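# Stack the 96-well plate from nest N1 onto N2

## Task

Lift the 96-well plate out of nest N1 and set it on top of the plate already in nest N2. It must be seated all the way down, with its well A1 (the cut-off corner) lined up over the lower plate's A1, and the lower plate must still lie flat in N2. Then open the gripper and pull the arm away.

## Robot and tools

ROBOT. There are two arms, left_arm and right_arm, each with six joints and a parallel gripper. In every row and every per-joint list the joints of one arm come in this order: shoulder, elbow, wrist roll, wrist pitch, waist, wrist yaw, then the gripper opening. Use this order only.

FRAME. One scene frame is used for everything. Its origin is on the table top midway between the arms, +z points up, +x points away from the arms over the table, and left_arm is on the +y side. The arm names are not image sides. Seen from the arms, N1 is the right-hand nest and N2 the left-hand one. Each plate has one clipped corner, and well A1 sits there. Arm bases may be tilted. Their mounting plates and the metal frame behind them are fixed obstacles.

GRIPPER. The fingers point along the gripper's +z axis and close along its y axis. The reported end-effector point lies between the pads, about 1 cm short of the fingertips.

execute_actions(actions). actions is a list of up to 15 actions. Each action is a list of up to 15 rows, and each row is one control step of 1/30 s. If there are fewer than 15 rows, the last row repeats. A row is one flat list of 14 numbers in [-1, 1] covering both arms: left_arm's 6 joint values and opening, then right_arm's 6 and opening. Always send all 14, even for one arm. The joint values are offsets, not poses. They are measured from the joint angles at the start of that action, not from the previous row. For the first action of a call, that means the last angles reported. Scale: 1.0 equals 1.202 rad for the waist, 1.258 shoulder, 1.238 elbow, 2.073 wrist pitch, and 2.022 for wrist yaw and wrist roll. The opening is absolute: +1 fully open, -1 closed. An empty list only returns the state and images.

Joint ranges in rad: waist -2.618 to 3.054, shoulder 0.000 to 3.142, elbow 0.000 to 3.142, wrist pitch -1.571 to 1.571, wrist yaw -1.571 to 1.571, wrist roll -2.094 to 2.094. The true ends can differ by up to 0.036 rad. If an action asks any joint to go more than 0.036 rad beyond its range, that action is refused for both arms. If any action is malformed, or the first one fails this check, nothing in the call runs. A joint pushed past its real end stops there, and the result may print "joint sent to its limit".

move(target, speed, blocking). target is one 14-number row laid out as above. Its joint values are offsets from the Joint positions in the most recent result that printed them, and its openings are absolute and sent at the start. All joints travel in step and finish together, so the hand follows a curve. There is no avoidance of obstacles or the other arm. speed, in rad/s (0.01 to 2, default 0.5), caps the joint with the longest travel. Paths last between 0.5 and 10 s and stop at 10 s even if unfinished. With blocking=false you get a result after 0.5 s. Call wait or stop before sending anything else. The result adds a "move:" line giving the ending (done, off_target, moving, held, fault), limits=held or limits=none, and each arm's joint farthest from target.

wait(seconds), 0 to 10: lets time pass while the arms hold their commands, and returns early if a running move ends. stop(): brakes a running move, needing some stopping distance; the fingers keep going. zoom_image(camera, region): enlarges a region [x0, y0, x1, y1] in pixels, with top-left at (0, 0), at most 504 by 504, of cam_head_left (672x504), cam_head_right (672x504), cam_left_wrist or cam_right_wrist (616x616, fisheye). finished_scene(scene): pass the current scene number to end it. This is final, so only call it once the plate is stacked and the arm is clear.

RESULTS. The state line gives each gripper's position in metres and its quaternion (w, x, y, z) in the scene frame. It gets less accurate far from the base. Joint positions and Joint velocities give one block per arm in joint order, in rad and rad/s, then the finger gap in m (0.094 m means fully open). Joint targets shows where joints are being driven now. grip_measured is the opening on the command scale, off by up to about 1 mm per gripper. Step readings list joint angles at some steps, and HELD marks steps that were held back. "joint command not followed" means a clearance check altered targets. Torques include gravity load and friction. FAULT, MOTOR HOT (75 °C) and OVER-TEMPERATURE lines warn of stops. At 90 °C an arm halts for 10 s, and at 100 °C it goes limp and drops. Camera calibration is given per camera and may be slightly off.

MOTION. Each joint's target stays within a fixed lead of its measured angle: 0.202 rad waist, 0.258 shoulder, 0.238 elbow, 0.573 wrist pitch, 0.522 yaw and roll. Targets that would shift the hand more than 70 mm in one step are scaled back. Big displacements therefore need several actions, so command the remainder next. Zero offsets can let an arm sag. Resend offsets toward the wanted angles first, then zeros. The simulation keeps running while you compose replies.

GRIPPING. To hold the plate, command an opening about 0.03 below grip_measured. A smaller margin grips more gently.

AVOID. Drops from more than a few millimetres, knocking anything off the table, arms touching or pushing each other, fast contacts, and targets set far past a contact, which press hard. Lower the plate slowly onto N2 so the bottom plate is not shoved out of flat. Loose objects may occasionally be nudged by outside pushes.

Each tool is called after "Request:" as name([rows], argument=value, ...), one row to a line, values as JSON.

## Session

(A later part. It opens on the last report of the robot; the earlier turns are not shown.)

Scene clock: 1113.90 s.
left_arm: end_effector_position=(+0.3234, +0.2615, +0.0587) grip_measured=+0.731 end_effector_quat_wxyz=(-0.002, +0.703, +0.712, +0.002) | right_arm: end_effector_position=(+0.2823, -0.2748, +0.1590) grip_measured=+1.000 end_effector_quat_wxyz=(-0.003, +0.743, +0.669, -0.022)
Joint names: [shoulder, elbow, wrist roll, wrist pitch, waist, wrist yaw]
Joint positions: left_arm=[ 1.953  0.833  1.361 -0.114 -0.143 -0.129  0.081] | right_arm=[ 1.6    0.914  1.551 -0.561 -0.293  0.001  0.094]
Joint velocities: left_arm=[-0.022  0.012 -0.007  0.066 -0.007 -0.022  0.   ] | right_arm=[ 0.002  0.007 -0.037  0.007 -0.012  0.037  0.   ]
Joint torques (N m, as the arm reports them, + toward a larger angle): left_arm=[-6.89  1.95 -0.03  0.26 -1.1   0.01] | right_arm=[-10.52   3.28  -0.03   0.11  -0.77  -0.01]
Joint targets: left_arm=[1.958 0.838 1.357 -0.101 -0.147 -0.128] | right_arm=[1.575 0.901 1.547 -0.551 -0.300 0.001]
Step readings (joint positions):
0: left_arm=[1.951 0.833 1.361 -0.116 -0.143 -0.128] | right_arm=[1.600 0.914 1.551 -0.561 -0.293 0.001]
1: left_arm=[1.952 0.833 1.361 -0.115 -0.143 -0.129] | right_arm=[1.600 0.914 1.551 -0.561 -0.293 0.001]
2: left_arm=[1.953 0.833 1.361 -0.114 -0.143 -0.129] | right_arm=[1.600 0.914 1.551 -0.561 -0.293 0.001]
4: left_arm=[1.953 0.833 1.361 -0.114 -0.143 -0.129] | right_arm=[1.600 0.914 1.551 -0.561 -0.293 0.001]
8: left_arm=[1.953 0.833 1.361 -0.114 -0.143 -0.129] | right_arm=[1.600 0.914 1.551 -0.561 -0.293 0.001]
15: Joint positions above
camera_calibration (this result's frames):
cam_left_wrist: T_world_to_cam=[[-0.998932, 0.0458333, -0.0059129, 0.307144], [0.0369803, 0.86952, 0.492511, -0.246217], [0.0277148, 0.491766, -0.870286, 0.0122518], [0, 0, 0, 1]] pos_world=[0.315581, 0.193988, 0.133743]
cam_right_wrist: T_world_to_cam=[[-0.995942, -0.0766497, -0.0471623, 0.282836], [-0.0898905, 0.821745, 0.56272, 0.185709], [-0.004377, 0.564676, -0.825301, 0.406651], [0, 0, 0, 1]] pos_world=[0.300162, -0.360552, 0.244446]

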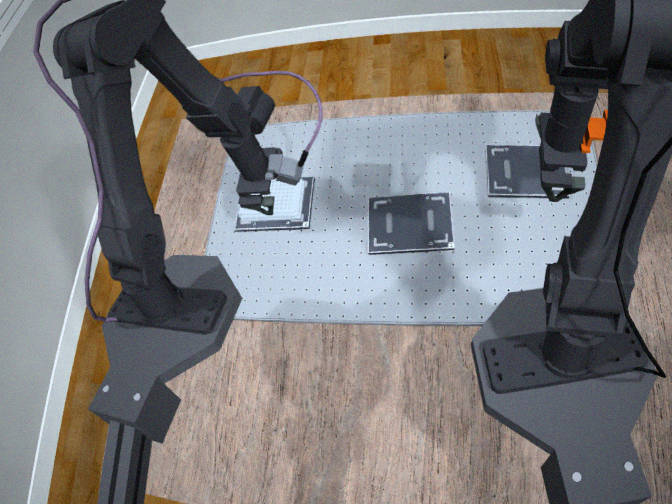

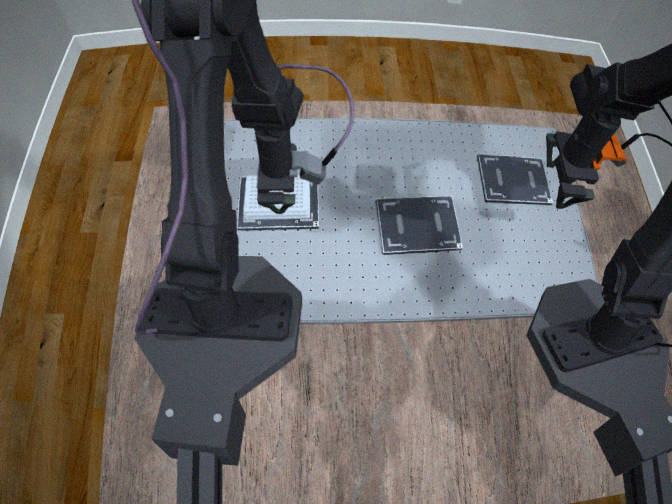

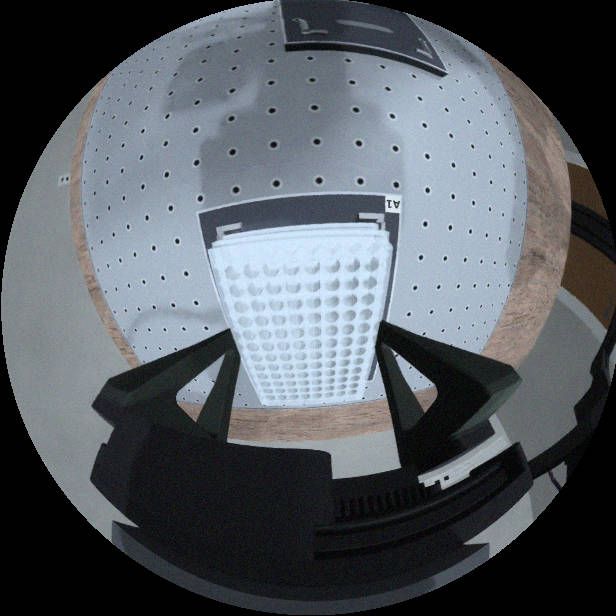

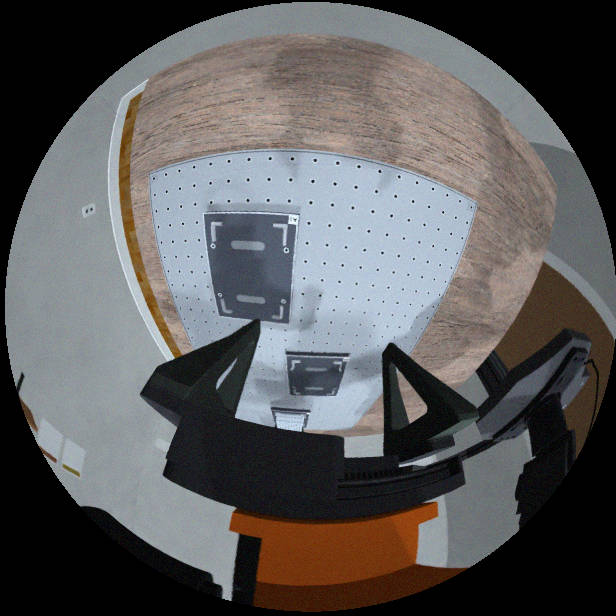

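Request:
execute_actions(actions=[])

Scene clock: 1126.80 s.
left_arm: end_effector_position=(+0.3234, +0.2615, +0.0587) grip_measured=+0.731 end_effector_quat_wxyz=(-0.002, +0.703, +0.712, +0.002) | right_arm: end_effector_position=(+0.2823, -0.2748, +0.1590) grip_measured=+1.000 end_effector_quat_wxyz=(-0.003, +0.743, +0.669, -0.022)
Joint names: [shoulder, elbow, wrist roll, wrist pitch, waist, wrist yaw]
Joint positions: left_arm=[ 1.953  0.833  1.361 -0.114 -0.143 -0.129  0.081] | right_arm=[ 1.6    0.914  1.551 -0.561 -0.293  0.001  0.094]
Joint velocities: left_arm=[-0.002  0.022 -0.007  0.007  0.002 -0.022 -0.001] | right_arm=[-0.012  0.007 -0.022  0.007 -0.032  0.007  0.   ]
Joint torques (N m, as the arm reports them, + toward a larger angle): left_arm=[-6.88  1.95 -0.03  0.26 -1.11  0.01] | right_arm=[-10.54   3.24  -0.02   0.11  -0.74  -0.01]
Joint targets: left_arm=[1.958 0.838 1.357 -0.101 -0.147 -0.128] | right_arm=[1.575 0.901 1.547 -0.551 -0.300 0.001]
camera_calibration (this result's frames):
cam_left_wrist: T_world_to_cam=[[-0.998932, 0.0458333, -0.0059129, 0.307144], [0.0369803, 0.86952, 0.492511, -0.246217], [0.0277148, 0.491766, -0.870286, 0.0122518], [0, 0, 0, 1]] pos_world=[0.315581, 0.193988, 0.133743]
cam_right_wrist: T_world_to_cam=[[-0.995942, -0.0766497, -0.0471623, 0.282836], [-0.0898905, 0.821745, 0.56272, 0.185709], [-0.004377, 0.564676, -0.825301, 0.406651], [0, 0, 0, 1]] pos_world=[0.300162, -0.360552, 0.244446]

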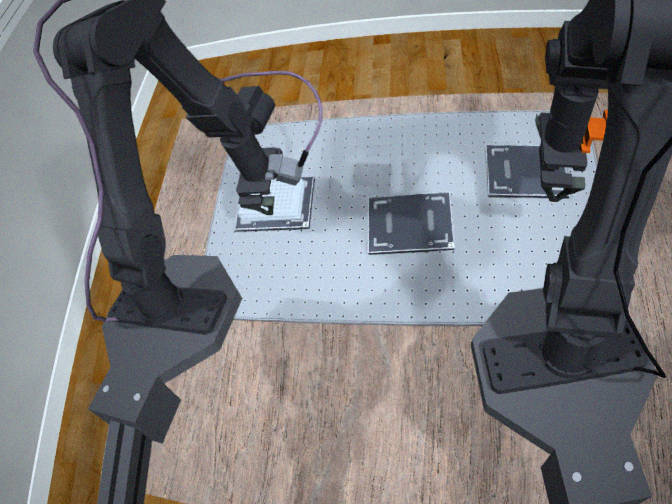

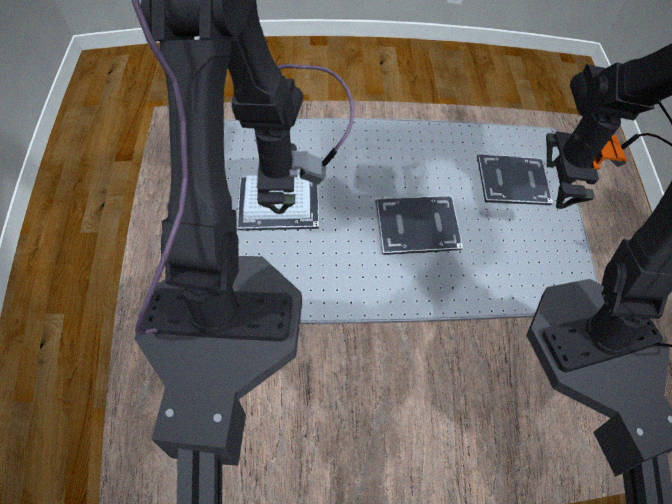

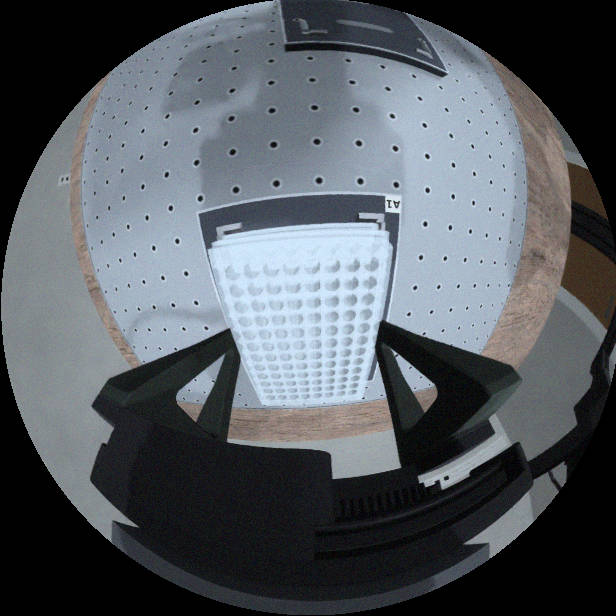

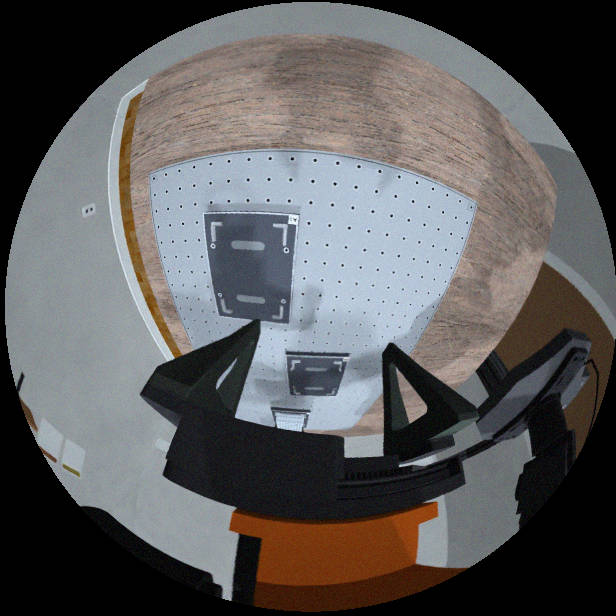

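Request:
zoom_image(camera="cam_left_wrist", region=[195, 185, 415, 295])

Region (195, 185, 415, 295) of cam_left_wrist's 616x616 image, scaled by 2.291, with more detail than that image has.

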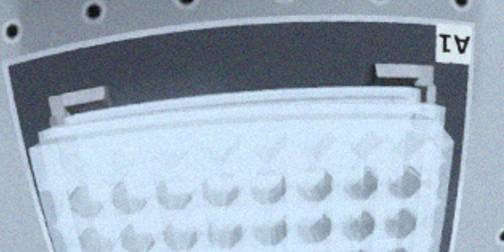

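Request:
zoom_image(camera="cam_left_wrist", region=[340, 195, 410, 265])

Request:
zoom_image(camera="cam_left_wrist", region=[195, 205, 265, 275])

Region (340, 195, 410, 265) of cam_left_wrist's 616x616 image, scaled by 7.200, with more detail than that image has.

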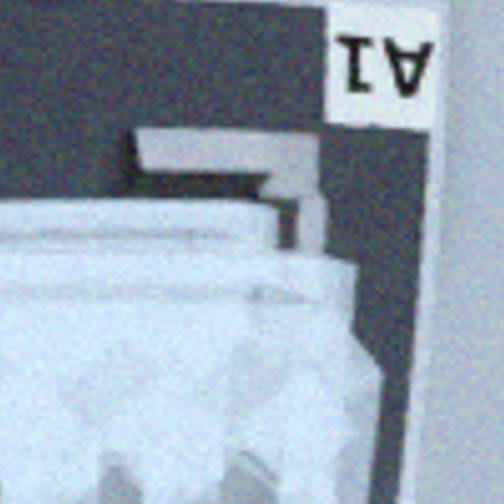

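Region (195, 205, 265, 275) of cam_left_wrist's 616x616 image, scaled by 7.200, with more detail than that image has.

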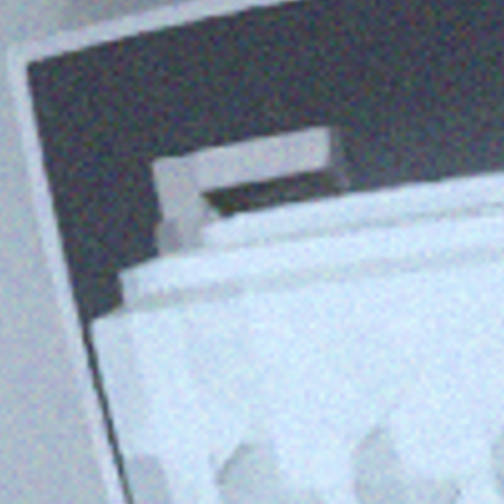

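Request:
execute_actions([
  [[-0.004,0.004,-0.002,0.0063,-0.0033,0.0005,0.70,-0.0199,-0.0105,-0.002,0.0048,-0.0058,0,1],[-0.008,0.004,-0.002,0.0063,-0.0033,0.0005,0.70,-0.0199,-0.0105,-0.002,0.0048,-0.0058,0,1],[-0.008,0.004,-0.002,0.0063,-0.0033,0.0005,0.70,-0.0199,-0.0105,-0.002,0.0048,-0.0058,0,1],[-0.008,0.004,-0.002,0.0058,-0.005,0.0005,0.70,-0.0199,-0.0105,-0.002,0.0048,-0.0058,0,1],[-0.008,0.004,-0.002,0.0053,-0.007,0.0005,0.70,-0.0199,-0.0105,-0.002,0.0048,-0.0058,0,1],[-0.008,0.004,-0.002,0.0053,-0.0092,0.0005,0.70,-0.0199,-0.0105,-0.002,0.0048,-0.0058,0,1]],
])

Scene clock: 1162.07 s.
left_arm: end_effector_position=(+0.3234, +0.2615, +0.0587) grip_measured=+0.731 end_effector_quat_wxyz=(-0.002, +0.703, +0.712, +0.002) | right_arm: end_effector_position=(+0.2823, -0.2748, +0.1590) grip_measured=+1.000 end_effector_quat_wxyz=(-0.003, +0.743, +0.669, -0.022)
Joint names: [shoulder, elbow, wrist roll, wrist pitch, waist, wrist yaw]
Joint positions: left_arm=[ 1.953  0.833  1.361 -0.114 -0.143 -0.129  0.081] | right_arm=[ 1.6    0.914  1.551 -0.561 -0.293  0.001  0.094]
Joint velocities: left_arm=[ 0.002 -0.002 -0.037  0.051  0.012  0.037 -0.001] | right_arm=[-0.012  0.002  0.037 -0.095 -0.037 -0.051  0.   ]
Joint torques (N m, as the arm reports them, + toward a larger angle): left_arm=[-7.91  1.96 -0.03  0.24 -1.6   0.01] | right_arm=[-10.52   3.26  -0.03   0.11  -0.76   0.  ]
Joint targets: left_arm=[1.943 0.838 1.357 -0.103 -0.154 -0.128] | right_arm=[1.575 0.901 1.547 -0.551 -0.300 0.001]
Step readings (joint positions):
0: left_arm=[1.953 0.833 1.361 -0.114 -0.143 -0.129] | right_arm=[1.600 0.914 1.551 -0.561 -0.293 0.001]
1: left_arm=[1.953 0.833 1.361 -0.114 -0.143 -0.129] | right_arm=[1.600 0.914 1.551 -0.561 -0.293 0.001]
2: left_arm=[1.953 0.833 1.361 -0.114 -0.143 -0.129] | right_arm=[1.600 0.914 1.551 -0.561 -0.293 0.001]
4: left_arm=[1.953 0.833 1.361 -0.114 -0.143 -0.129] | right_arm=[1.600 0.914 1.551 -0.561 -0.293 0.001]
8: left_arm=[1.953 0.833 1.361 -0.114 -0.143 -0.129] | right_arm=[1.600 0.914 1.551 -0.561 -0.293 0.001]
15: Joint positions above
camera_calibration (this result's frames):
cam_left_wrist: T_world_to_cam=[[-0.998932, 0.0458333, -0.0059129, 0.307144], [0.0369803, 0.86952, 0.492511, -0.246217], [0.0277148, 0.491766, -0.870286, 0.0122518], [0, 0, 0, 1]] pos_world=[0.315581, 0.193988, 0.133743]
cam_right_wrist: T_world_to_cam=[[-0.995942, -0.0766497, -0.0471623, 0.282836], [-0.0898905, 0.821745, 0.56272, 0.185709], [-0.004377, 0.564676, -0.825301, 0.406651], [0, 0, 0, 1]] pos_world=[0.300162, -0.360552, 0.244446]

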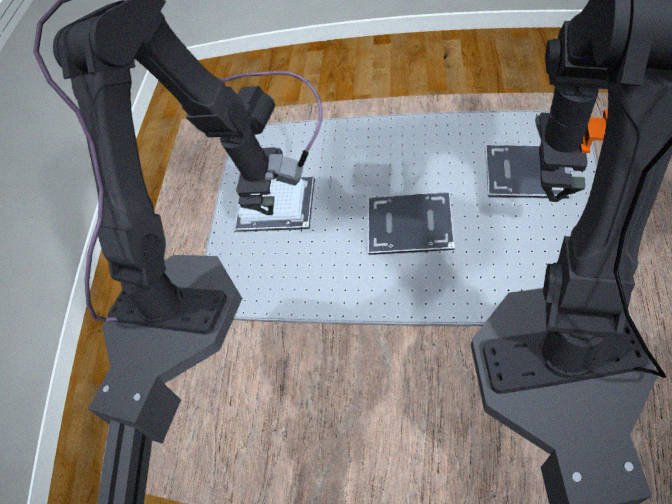

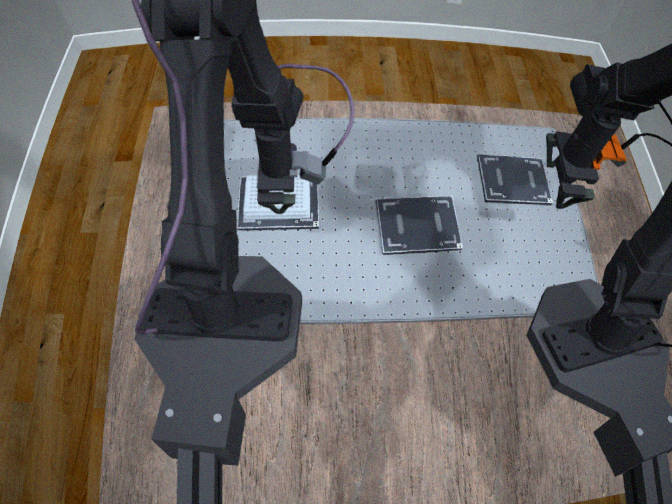

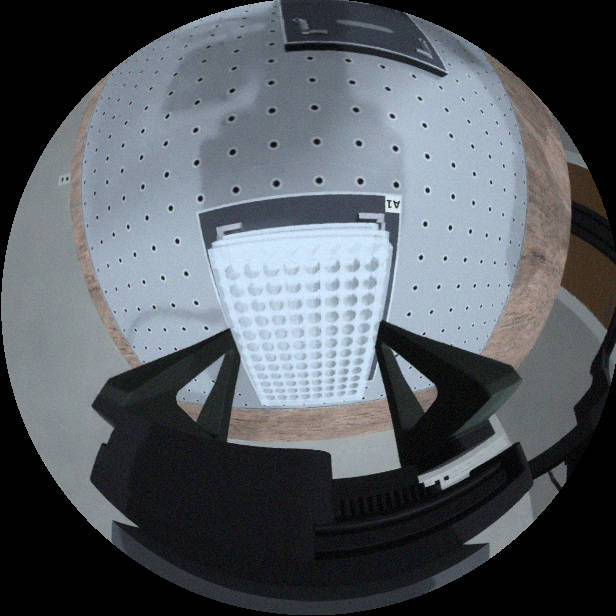

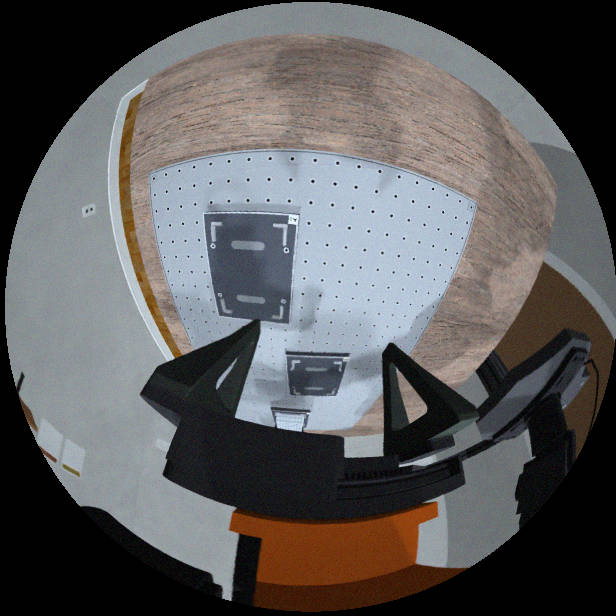

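Request:
execute_actions([
  [[-0.008,0.004,-0.002,0.0075,-0.005,0.0005,0.70,-0.0199,-0.0105,-0.002,0.0048,-0.0058,0,1],[-0.008,0.004,-0.002,0.0085,-0.005,0.0005,0.70,-0.0199,-0.0105,-0.002,0.0048,-0.0058,0,1],[-0.008,0.004,-0.002,0.0085,-0.005,0.0005,0.70,-0.0199,-0.0105,-0.002,0.0048,-0.0058,0,1],[-0.008,0.004,-0.002,0.0085,-0.005,0.0005,0.70,-0.0199,-0.0105,-0.002,0.0048,-0.0058,0,1],[-0.008,0.004,-0.002,0.0085,-0.005,0.0005,0.70,-0.0199,-0.0105,-0.002,0.0048,-0.0058,0,1],[-0.008,0.004,-0.002,0.0085,-0.005,0.0005,0.70,-0.0199,-0.0105,-0.002,0.0048,-0.0058,0,1],[-0.008,0.004,-0.002,0.005,-0.005,0.0005,0.70,-0.0199,-0.0105,-0.002,0.0048,-0.0058,0,1]],
])

Scene clock: 1179.97 s.
left_arm: end_effector_position=(+0.3234, +0.2615, +0.0587) grip_measured=+0.731 end_effector_quat_wxyz=(-0.002, +0.703, +0.712, +0.002) | right_arm: end_effector_position=(+0.2823, -0.2748, +0.1590) grip_measured=+1.000 end_effector_quat_wxyz=(-0.003, +0.743, +0.669, -0.022)
Joint names: [shoulder, elbow, wrist roll, wrist pitch, waist, wrist yaw]
Joint positions: left_arm=[ 1.953  0.833  1.361 -0.114 -0.143 -0.129  0.081] | right_arm=[ 1.6    0.914  1.551 -0.561 -0.293  0.001  0.094]
Joint velocities: left_arm=[-0.007 -0.027 -0.066 -0.037  0.002 -0.037 -0.   ] | right_arm=[ 0.002  0.007 -0.051 -0.007 -0.007 -0.007  0.   ]
Joint torques (N m, as the arm reports them, + toward a larger angle): left_arm=[-7.92  1.95 -0.03  0.24 -1.26  0.02] | right_arm=[-10.54   3.23  -0.03   0.11  -0.8   -0.01]
Joint targets: left_arm=[1.943 0.838 1.357 -0.103 -0.149 -0.128] | right_arm=[1.575 0.901 1.547 -0.551 -0.300 0.001]
Step readings (joint positions):
0: left_arm=[1.953 0.833 1.361 -0.114 -0.143 -0.129] | right_arm=[1.600 0.914 1.551 -0.561 -0.293 0.001]
1: left_arm=[1.953 0.833 1.361 -0.114 -0.143 -0.129] | right_arm=[1.600 0.914 1.551 -0.561 -0.293 0.001]
2: left_arm=[1.953 0.833 1.361 -0.114 -0.143 -0.129] | right_arm=[1.600 0.914 1.551 -0.561 -0.293 0.001]
4: left_arm=[1.953 0.833 1.361 -0.114 -0.143 -0.129] | right_arm=[1.600 0.914 1.551 -0.561 -0.293 0.001]
8: left_arm=[1.953 0.833 1.361 -0.114 -0.143 -0.129] | right_arm=[1.600 0.914 1.551 -0.561 -0.293 0.001]
15: Joint positions above
camera_calibration (this result's frames):
cam_left_wrist: T_world_to_cam=[[-0.998932, 0.0458333, -0.0059129, 0.307144], [0.0369803, 0.86952, 0.492511, -0.246217], [0.0277148, 0.491766, -0.870286, 0.0122518], [0, 0, 0, 1]] pos_world=[0.315581, 0.193988, 0.133743]
cam_right_wrist: T_world_to_cam=[[-0.995942, -0.0766497, -0.0471623, 0.282836], [-0.0898905, 0.821745, 0.56272, 0.185709], [-0.004377, 0.564676, -0.825301, 0.406651], [0, 0, 0, 1]] pos_world=[0.300162, -0.360552, 0.244446]

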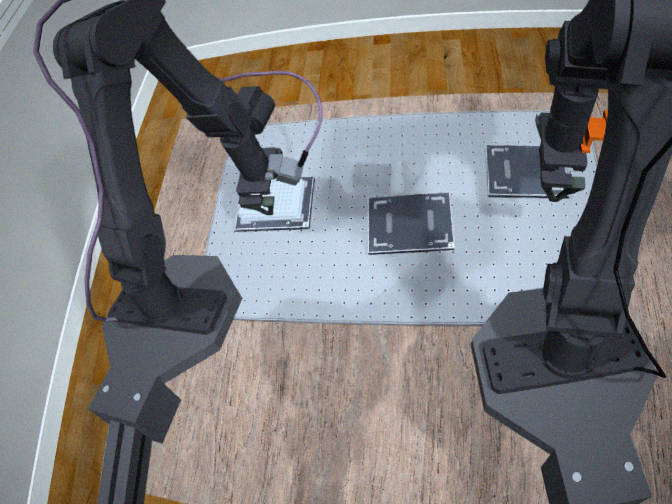

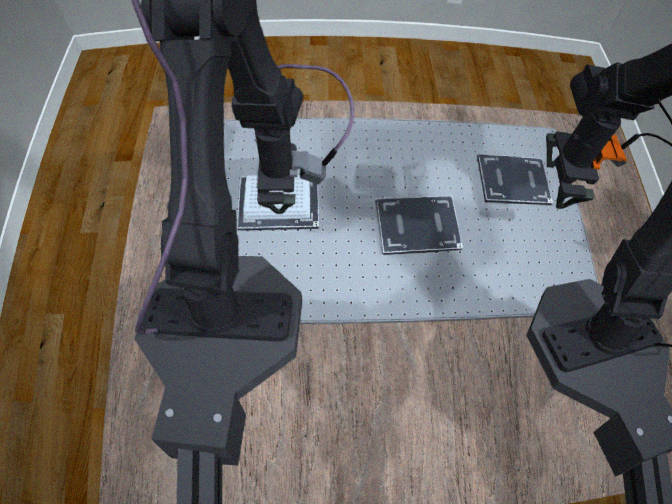

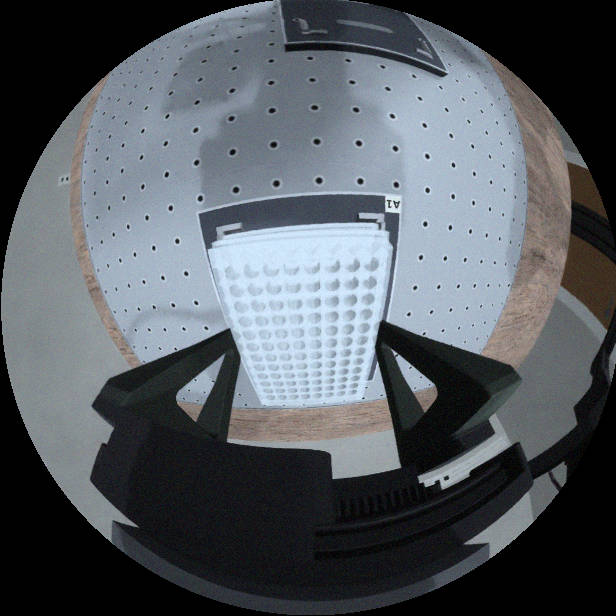

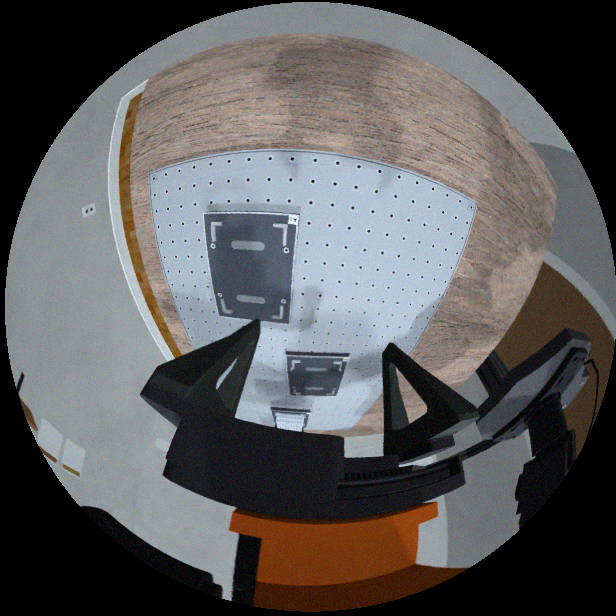

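Request:
zoom_image(camera="cam_head_right", region=[225, 160, 335, 240])

Request:
zoom_image(camera="cam_head_left", region=[222, 160, 332, 240])

Region (225, 160, 335, 240) of cam_head_right's 672x504 image, scaled by 4.582, with more detail than that image has; it fills the top 367 rows of this view, and the rest is white.

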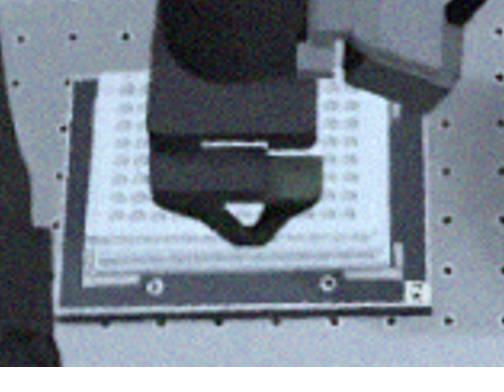

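Region (222, 160, 332, 240) of cam_head_left's 672x504 image, scaled by 4.582, with more detail than that image has; it fills the top 367 rows of this view, and the rest is white.

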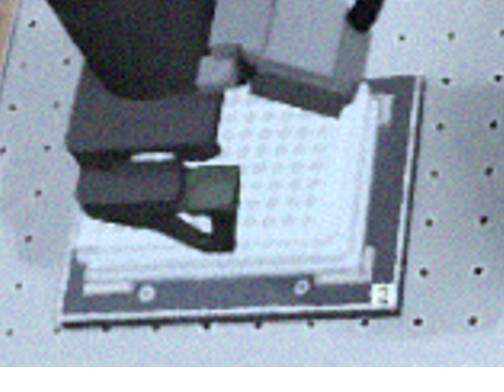

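Request:
execute_actions([
  [[-0.010,0.004,-0.002,0.004,-0.006,0.0005,0.70,-0.0199,-0.0105,-0.002,0.0048,-0.0058,0,1],[-0.012,0.004,-0.002,0.003,-0.007,0.0005,0.70,-0.0199,-0.0105,-0.002,0.0048,-0.0058,0,1],[-0.014,0.004,-0.002,0.002,-0.008,0.0005,0.70,-0.0199,-0.0105,-0.002,0.0048,-0.0058,0,1],[-0.015,0.004,-0.002,0.002,-0.009,0.0005,0.70,-0.0199,-0.0105,-0.002,0.0048,-0.0058,0,1],[-0.016,0.004,-0.002,0.002,-0.009,0.0005,0.70,-0.0199,-0.0105,-0.002,0.0048,-0.0058,0,1],[-0.017,0.004,-0.002,0.002,-0.009,0.0005,0.70,-0.0199,-0.0105,-0.002,0.0048,-0.0058,0,1],[-0.018,0.004,-0.002,0.002,-0.009,0.0005,0.70,-0.0199,-0.0105,-0.002,0.0048,-0.0058,0,1],[-0.0185,0.004,-0.002,0.002,-0.009,0.0005,0.70,-0.0199,-0.0105,-0.002,0.0048,-0.0058,0,1],[-0.019,0.004,-0.002,0.002,-0.009,0.0005,0.70,-0.0199,-0.0105,-0.002,0.0048,-0.0058,0,1],[-0.0195,0.004,-0.002,0.002,-0.009,0.0005,0.70,-0.0199,-0.0105,-0.002,0.0048,-0.0058,0,1],[-0.020,0.004,-0.002,0.002,-0.009,0.0005,0.70,-0.0199,-0.0105,-0.002,0.0048,-0.0058,0,1],[-0.0205,0.004,-0.002,0.002,-0.009,0.0005,0.70,-0.0199,-0.0105,-0.002,0.0048,-0.0058,0,1],[-0.021,0.004,-0.002,0.002,-0.009,0.0005,0.70,-0.0199,-0.0105,-0.002,0.0048,-0.0058,0,1]],
])

Scene clock: 1209.30 s.
left_arm: end_effector_position=(+0.3238, +0.2614, +0.0591) grip_measured=+0.731 end_effector_quat_wxyz=(-0.001, +0.703, +0.712, +0.003) | right_arm: end_effector_position=(+0.2823, -0.2748, +0.1590) grip_measured=+1.000 end_effector_quat_wxyz=(-0.003, +0.743, +0.669, -0.022)
Joint names: [shoulder, elbow, wrist roll, wrist pitch, waist, wrist yaw]
Joint positions: left_arm=[ 1.952  0.833  1.361 -0.114 -0.143 -0.129  0.081] | right_arm=[ 1.6    0.914  1.551 -0.561 -0.293  0.001  0.094]
Joint velocities: left_arm=[-0.007  0.002  0.066  0.007 -0.017  0.037  0.   ] | right_arm=[-0.007 -0.032  0.007  0.007  0.007 -0.037  0.   ]
Joint torques (N m, as the arm reports them, + toward a larger angle): left_arm=[-8.94  1.96 -0.03  0.18 -1.58  0.02] | right_arm=[-10.52   3.23  -0.02   0.11  -0.76  -0.01]
Joint targets: left_arm=[1.927 0.838 1.357 -0.110 -0.154 -0.128] | right_arm=[1.575 0.901 1.547 -0.551 -0.300 0.001]
Step readings (joint positions):
0: left_arm=[1.953 0.833 1.361 -0.114 -0.143 -0.129] | right_arm=[1.600 0.914 1.551 -0.561 -0.293 0.001]
1: left_arm=[1.953 0.833 1.361 -0.114 -0.143 -0.129] | right_arm=[1.600 0.914 1.551 -0.561 -0.293 0.001]
2: left_arm=[1.953 0.833 1.361 -0.114 -0.143 -0.129] | right_arm=[1.600 0.914 1.551 -0.561 -0.293 0.001]
4: left_arm=[1.953 0.833 1.361 -0.114 -0.143 -0.129] | right_arm=[1.600 0.914 1.551 -0.561 -0.293 0.001]
8: left_arm=[1.952 0.833 1.361 -0.114 -0.143 -0.129] | right_arm=[1.600 0.914 1.551 -0.561 -0.293 0.001]
15: Joint positions above
camera_calibration (this result's frames):
cam_left_wrist: T_world_to_cam=[[-0.998931, 0.0456918, -0.00703569, 0.307594], [0.0363099, 0.869635, 0.492358, -0.246212], [0.0286152, 0.491576, -0.870364, 0.0123586], [0, 0, 0, 1]] pos_world=[0.315851, 0.193985, 0.134145]
cam_right_wrist: T_world_to_cam=[[-0.995942, -0.0766497, -0.0471623, 0.282836], [-0.0898905, 0.821745, 0.56272, 0.185709], [-0.004377, 0.564676, -0.825301, 0.406651], [0, 0, 0, 1]] pos_world=[0.300162, -0.360552, 0.244446]

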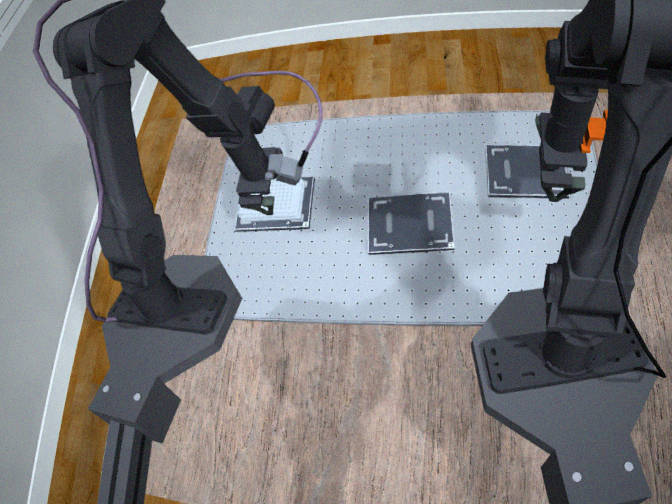

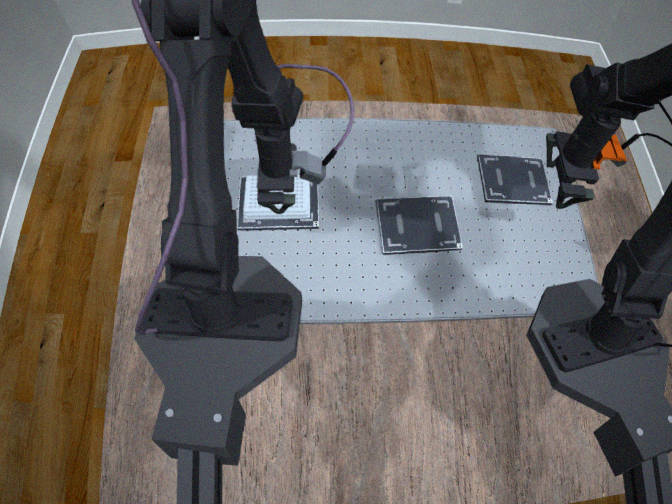

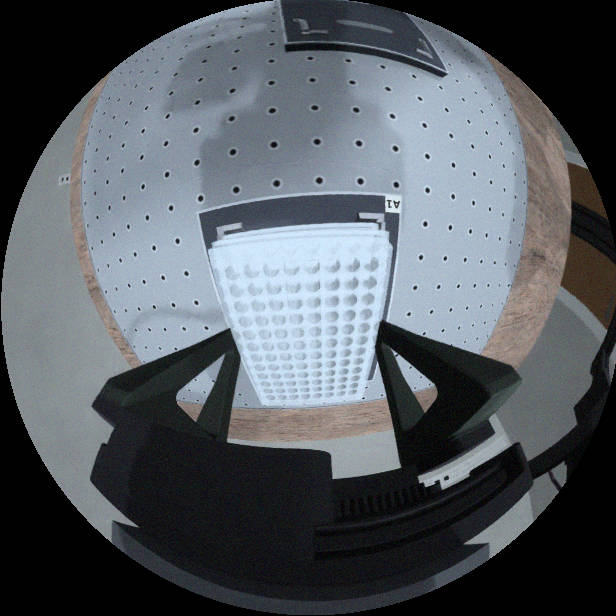

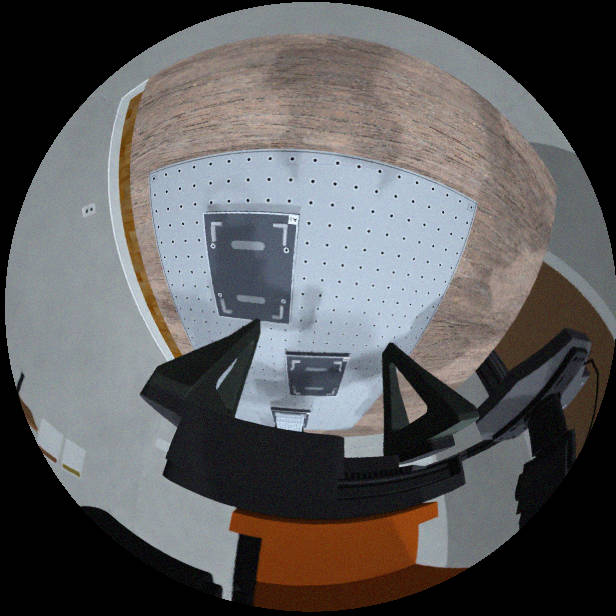

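Request:
execute_actions([
  [[-0.020,0.004,-0.002,0.002,-0.009,0.0005,0.70,-0.0199,-0.0105,-0.002,0.0048,-0.0058,0,1],[-0.0203,0.004,-0.002,0.002,-0.0095,0.0005,0.70,-0.0199,-0.0105,-0.002,0.0048,-0.0058,0,1],[-0.0206,0.004,-0.002,0.002,-0.010,0.0005,0.70,-0.0199,-0.0105,-0.002,0.0048,-0.0058,0,1],[-0.021,0.004,-0.002,0.002,-0.0105,0.0005,0.70,-0.0199,-0.0105,-0.002,0.0048,-0.0058,0,1],[-0.0213,0.004,-0.002,0.002,-0.011,0.0005,0.70,-0.0199,-0.0105,-0.002,0.0048,-0.0058,0,1],[-0.0216,0.004,-0.002,0.002,-0.011,0.0005,0.70,-0.0199,-0.0105,-0.002,0.0048,-0.0058,0,1],[-0.022,0.004,-0.002,0.002,-0.011,0.0005,0.70,-0.0199,-0.0105,-0.002,0.0048,-0.0058,0,1],[-0.0223,0.004,-0.002,0.002,-0.011,0.0005,0.70,-0.0199,-0.0105,-0.002,0.0048,-0.0058,0,1]],
])

Scene clock: 1215.23 s.
left_arm: end_effector_position=(+0.3238, +0.2614, +0.0591) grip_measured=+0.731 end_effector_quat_wxyz=(-0.001, +0.703, +0.712, +0.003) | right_arm: end_effector_position=(+0.2823, -0.2748, +0.1590) grip_measured=+1.000 end_effector_quat_wxyz=(-0.003, +0.743, +0.669, -0.022)
Joint names: [shoulder, elbow, wrist roll, wrist pitch, waist, wrist yaw]
Joint positions: left_arm=[ 1.952  0.833  1.361 -0.114 -0.143 -0.129  0.081] | right_arm=[ 1.6    0.914  1.551 -0.561 -0.293  0.001  0.094]
Joint velocities: left_arm=[-0.002 -0.007 -0.007 -0.066 -0.002 -0.007 -0.001] | right_arm=[ 0.012 -0.007 -0.051  0.007 -0.017 -0.037  0.   ]
Joint torques (N m, as the arm reports them, + toward a larger angle): left_arm=[-9.16  1.95 -0.03  0.18 -1.74  0.02] | right_arm=[-10.53   3.27  -0.02   0.11  -0.75  -0.01]
Joint targets: left_arm=[1.924 0.838 1.357 -0.110 -0.156 -0.128] | right_arm=[1.575 0.901 1.547 -0.551 -0.300 0.001]
Step readings (joint positions):
0: left_arm=[1.952 0.833 1.361 -0.114 -0.143 -0.129] | right_arm=[1.600 0.914 1.551 -0.561 -0.293 0.001]
1: left_arm=[1.952 0.833 1.361 -0.114 -0.143 -0.129] | right_arm=[1.600 0.914 1.551 -0.561 -0.293 0.001]
2: left_arm=[1.952 0.833 1.361 -0.114 -0.143 -0.129] | right_arm=[1.600 0.914 1.551 -0.561 -0.293 0.001]
4: left_arm=[1.952 0.833 1.361 -0.114 -0.143 -0.129] | right_arm=[1.600 0.914 1.551 -0.561 -0.293 0.001]
8: left_arm=[1.952 0.833 1.361 -0.114 -0.143 -0.129] | right_arm=[1.600 0.914 1.551 -0.561 -0.293 0.001]
15: Joint positions above
camera_calibration (this result's frames):
cam_left_wrist: T_world_to_cam=[[-0.998931, 0.0456918, -0.00703569, 0.307594], [0.0363099, 0.869635, 0.492358, -0.246212], [0.0286152, 0.491576, -0.870364, 0.0123586], [0, 0, 0, 1]] pos_world=[0.315851, 0.193985, 0.134145]
cam_right_wrist: T_world_to_cam=[[-0.995942, -0.0766497, -0.0471623, 0.282836], [-0.0898905, 0.821745, 0.56272, 0.185709], [-0.004377, 0.564676, -0.825301, 0.406651], [0, 0, 0, 1]] pos_world=[0.300162, -0.360552, 0.244446]

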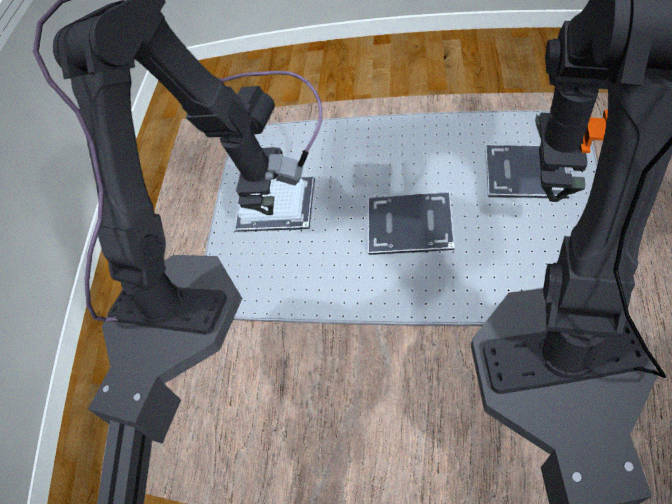

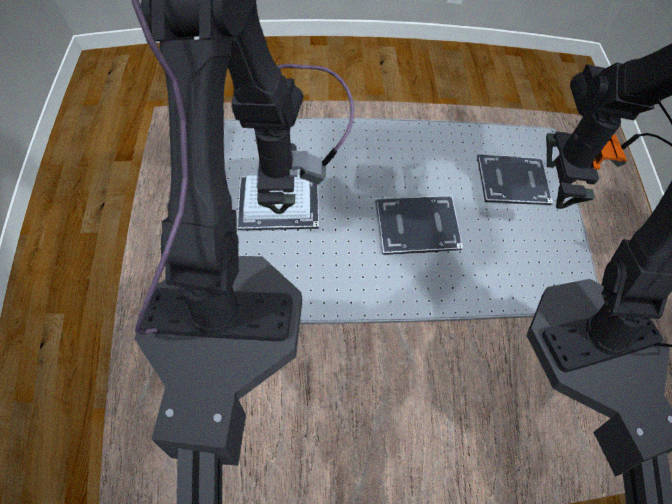

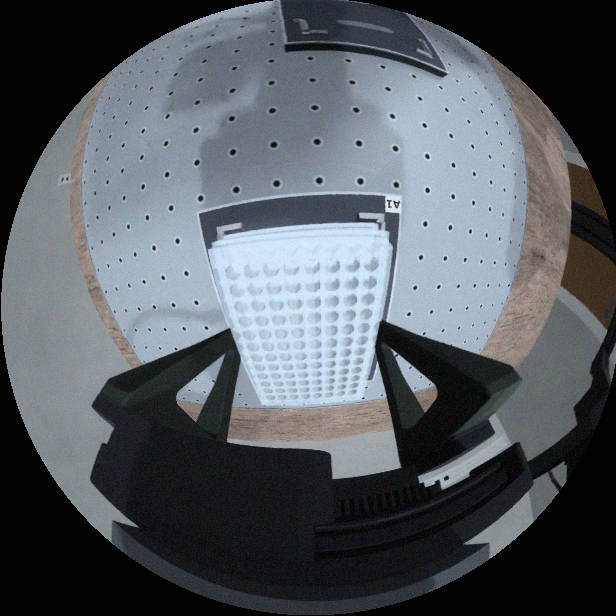

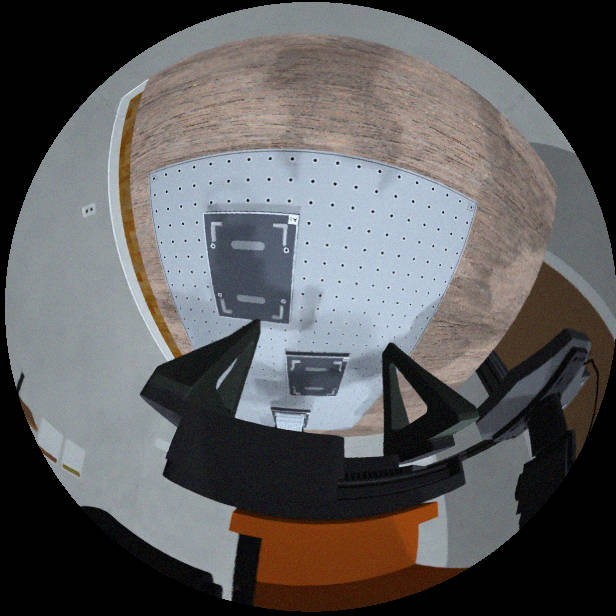

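Request:
execute_actions([
  [[-0.018,0.004,-0.002,0.002,-0.012,0.0005,0.70,-0.0199,-0.0105,-0.002,0.0048,-0.0058,0,1],[-0.016,0.004,-0.002,0.002,-0.013,0.0005,0.70,-0.0199,-0.0105,-0.002,0.0048,-0.0058,0,1],[-0.016,0.004,-0.002,0.002,-0.014,0.0005,0.70,-0.0199,-0.0105,-0.002,0.0048,-0.0058,0,1],[-0.016,0.004,-0.002,0.002,-0.015,0.0005,0.70,-0.0199,-0.0105,-0.002,0.0048,-0.0058,0,1],[-0.016,0.004,-0.002,0.002,-0.016,0.0005,0.70,-0.0199,-0.0105,-0.002,0.0048,-0.0058,0,1],[-0.016,0.004,-0.002,0.002,-0.017,0.0005,0.70,-0.0199,-0.0105,-0.002,0.0048,-0.0058,0,1]],
])

Scene clock: 1221.00 s.
left_arm: end_effector_position=(+0.3237, +0.2600, +0.0593) grip_measured=+0.731 end_effector_quat_wxyz=(-0.002, +0.705, +0.709, +0.004) | right_arm: end_effector_position=(+0.2823, -0.2748, +0.1590) grip_measured=+1.000 end_effector_quat_wxyz=(-0.003, +0.743, +0.669, -0.022)
Joint names: [shoulder, elbow, wrist roll, wrist pitch, waist, wrist yaw]
Joint positions: left_arm=[ 1.952  0.833  1.361 -0.114 -0.15  -0.134  0.081] | right_arm=[ 1.6    0.914  1.551 -0.561 -0.293  0.001  0.094]
Joint velocities: left_arm=[-0.002 -0.007 -0.007 -0.037  0.002  0.037 -0.   ] | right_arm=[ 0.017 -0.007 -0.007  0.066 -0.007 -0.022  0.   ]
Joint torques (N m, as the arm reports them, + toward a larger angle): left_arm=[-8.6   1.96 -0.03  0.18 -1.75  0.06] | right_arm=[-10.52   3.26  -0.02   0.11  -0.76  -0.01]
Joint targets: left_arm=[1.932 0.838 1.357 -0.110 -0.163 -0.128] | right_arm=[1.575 0.901 1.547 -0.551 -0.300 0.001]
Step readings (joint positions):
0: left_arm=[1.952 0.833 1.361 -0.114 -0.143 -0.129] | right_arm=[1.600 0.914 1.551 -0.561 -0.293 0.001]
1: left_arm=[1.952 0.833 1.361 -0.114 -0.143 -0.129] | right_arm=[1.600 0.914 1.551 -0.561 -0.293 0.001]
2: left_arm=[1.952 0.833 1.361 -0.114 -0.143 -0.129] | right_arm=[1.600 0.914 1.551 -0.561 -0.293 0.001]
4: left_arm=[1.952 0.833 1.361 -0.114 -0.145 -0.130] | right_arm=[1.600 0.914 1.551 -0.561 -0.293 0.001]
8: left_arm=[1.952 0.833 1.361 -0.114 -0.149 -0.134] | right_arm=[1.600 0.914 1.551 -0.561 -0.293 0.001]
15: Joint positions above
camera_calibration (this result's frames):
cam_left_wrist: T_world_to_cam=[[-0.998605, 0.0521313, -0.00834774, 0.305827], [0.0411627, 0.867794, 0.495216, -0.246335], [0.0330604, 0.494182, -0.86873, 0.0110878], [0, 0, 0, 1]] pos_world=[0.315173, 0.192346, 0.134174]
cam_right_wrist: T_world_to_cam=[[-0.995942, -0.0766497, -0.0471623, 0.282836], [-0.0898905, 0.821745, 0.56272, 0.185709], [-0.004377, 0.564676, -0.825301, 0.406651], [0, 0, 0, 1]] pos_world=[0.300162, -0.360552, 0.244446]

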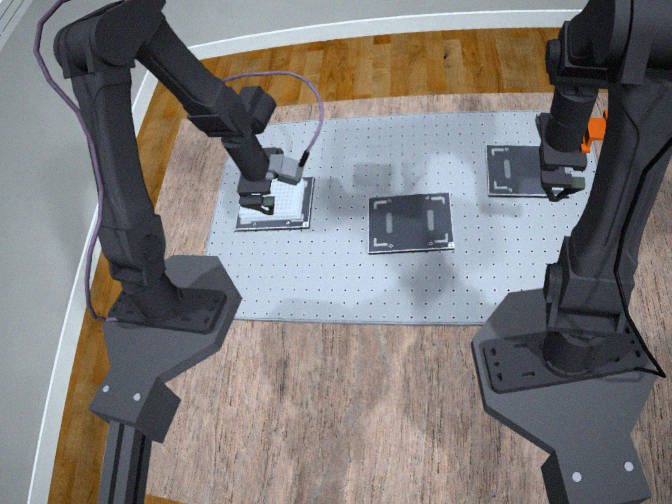

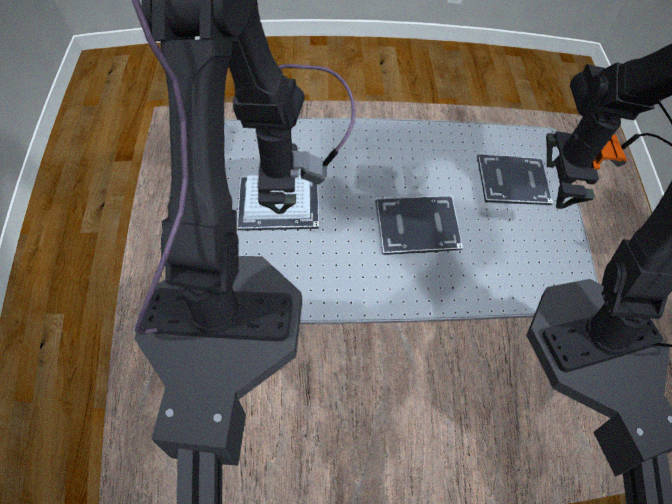

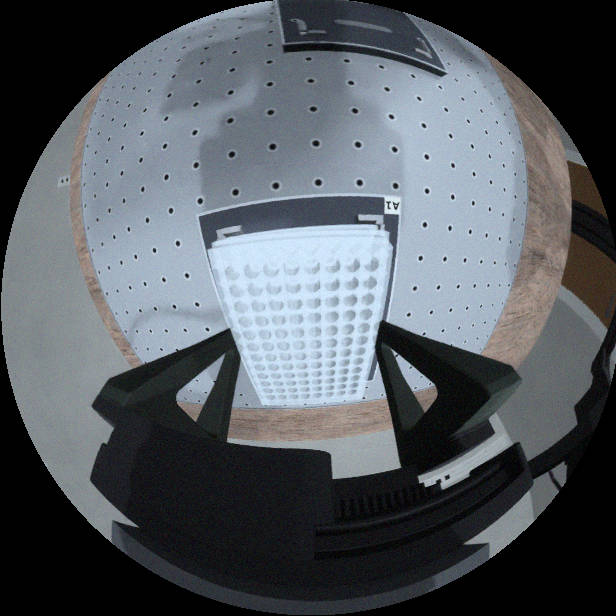

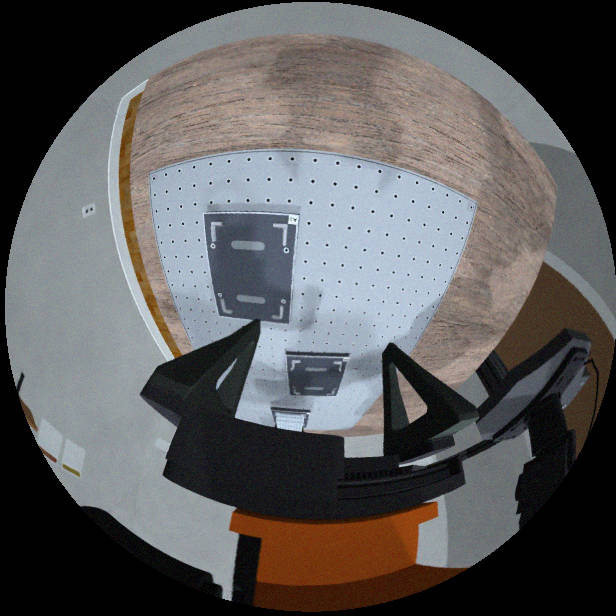

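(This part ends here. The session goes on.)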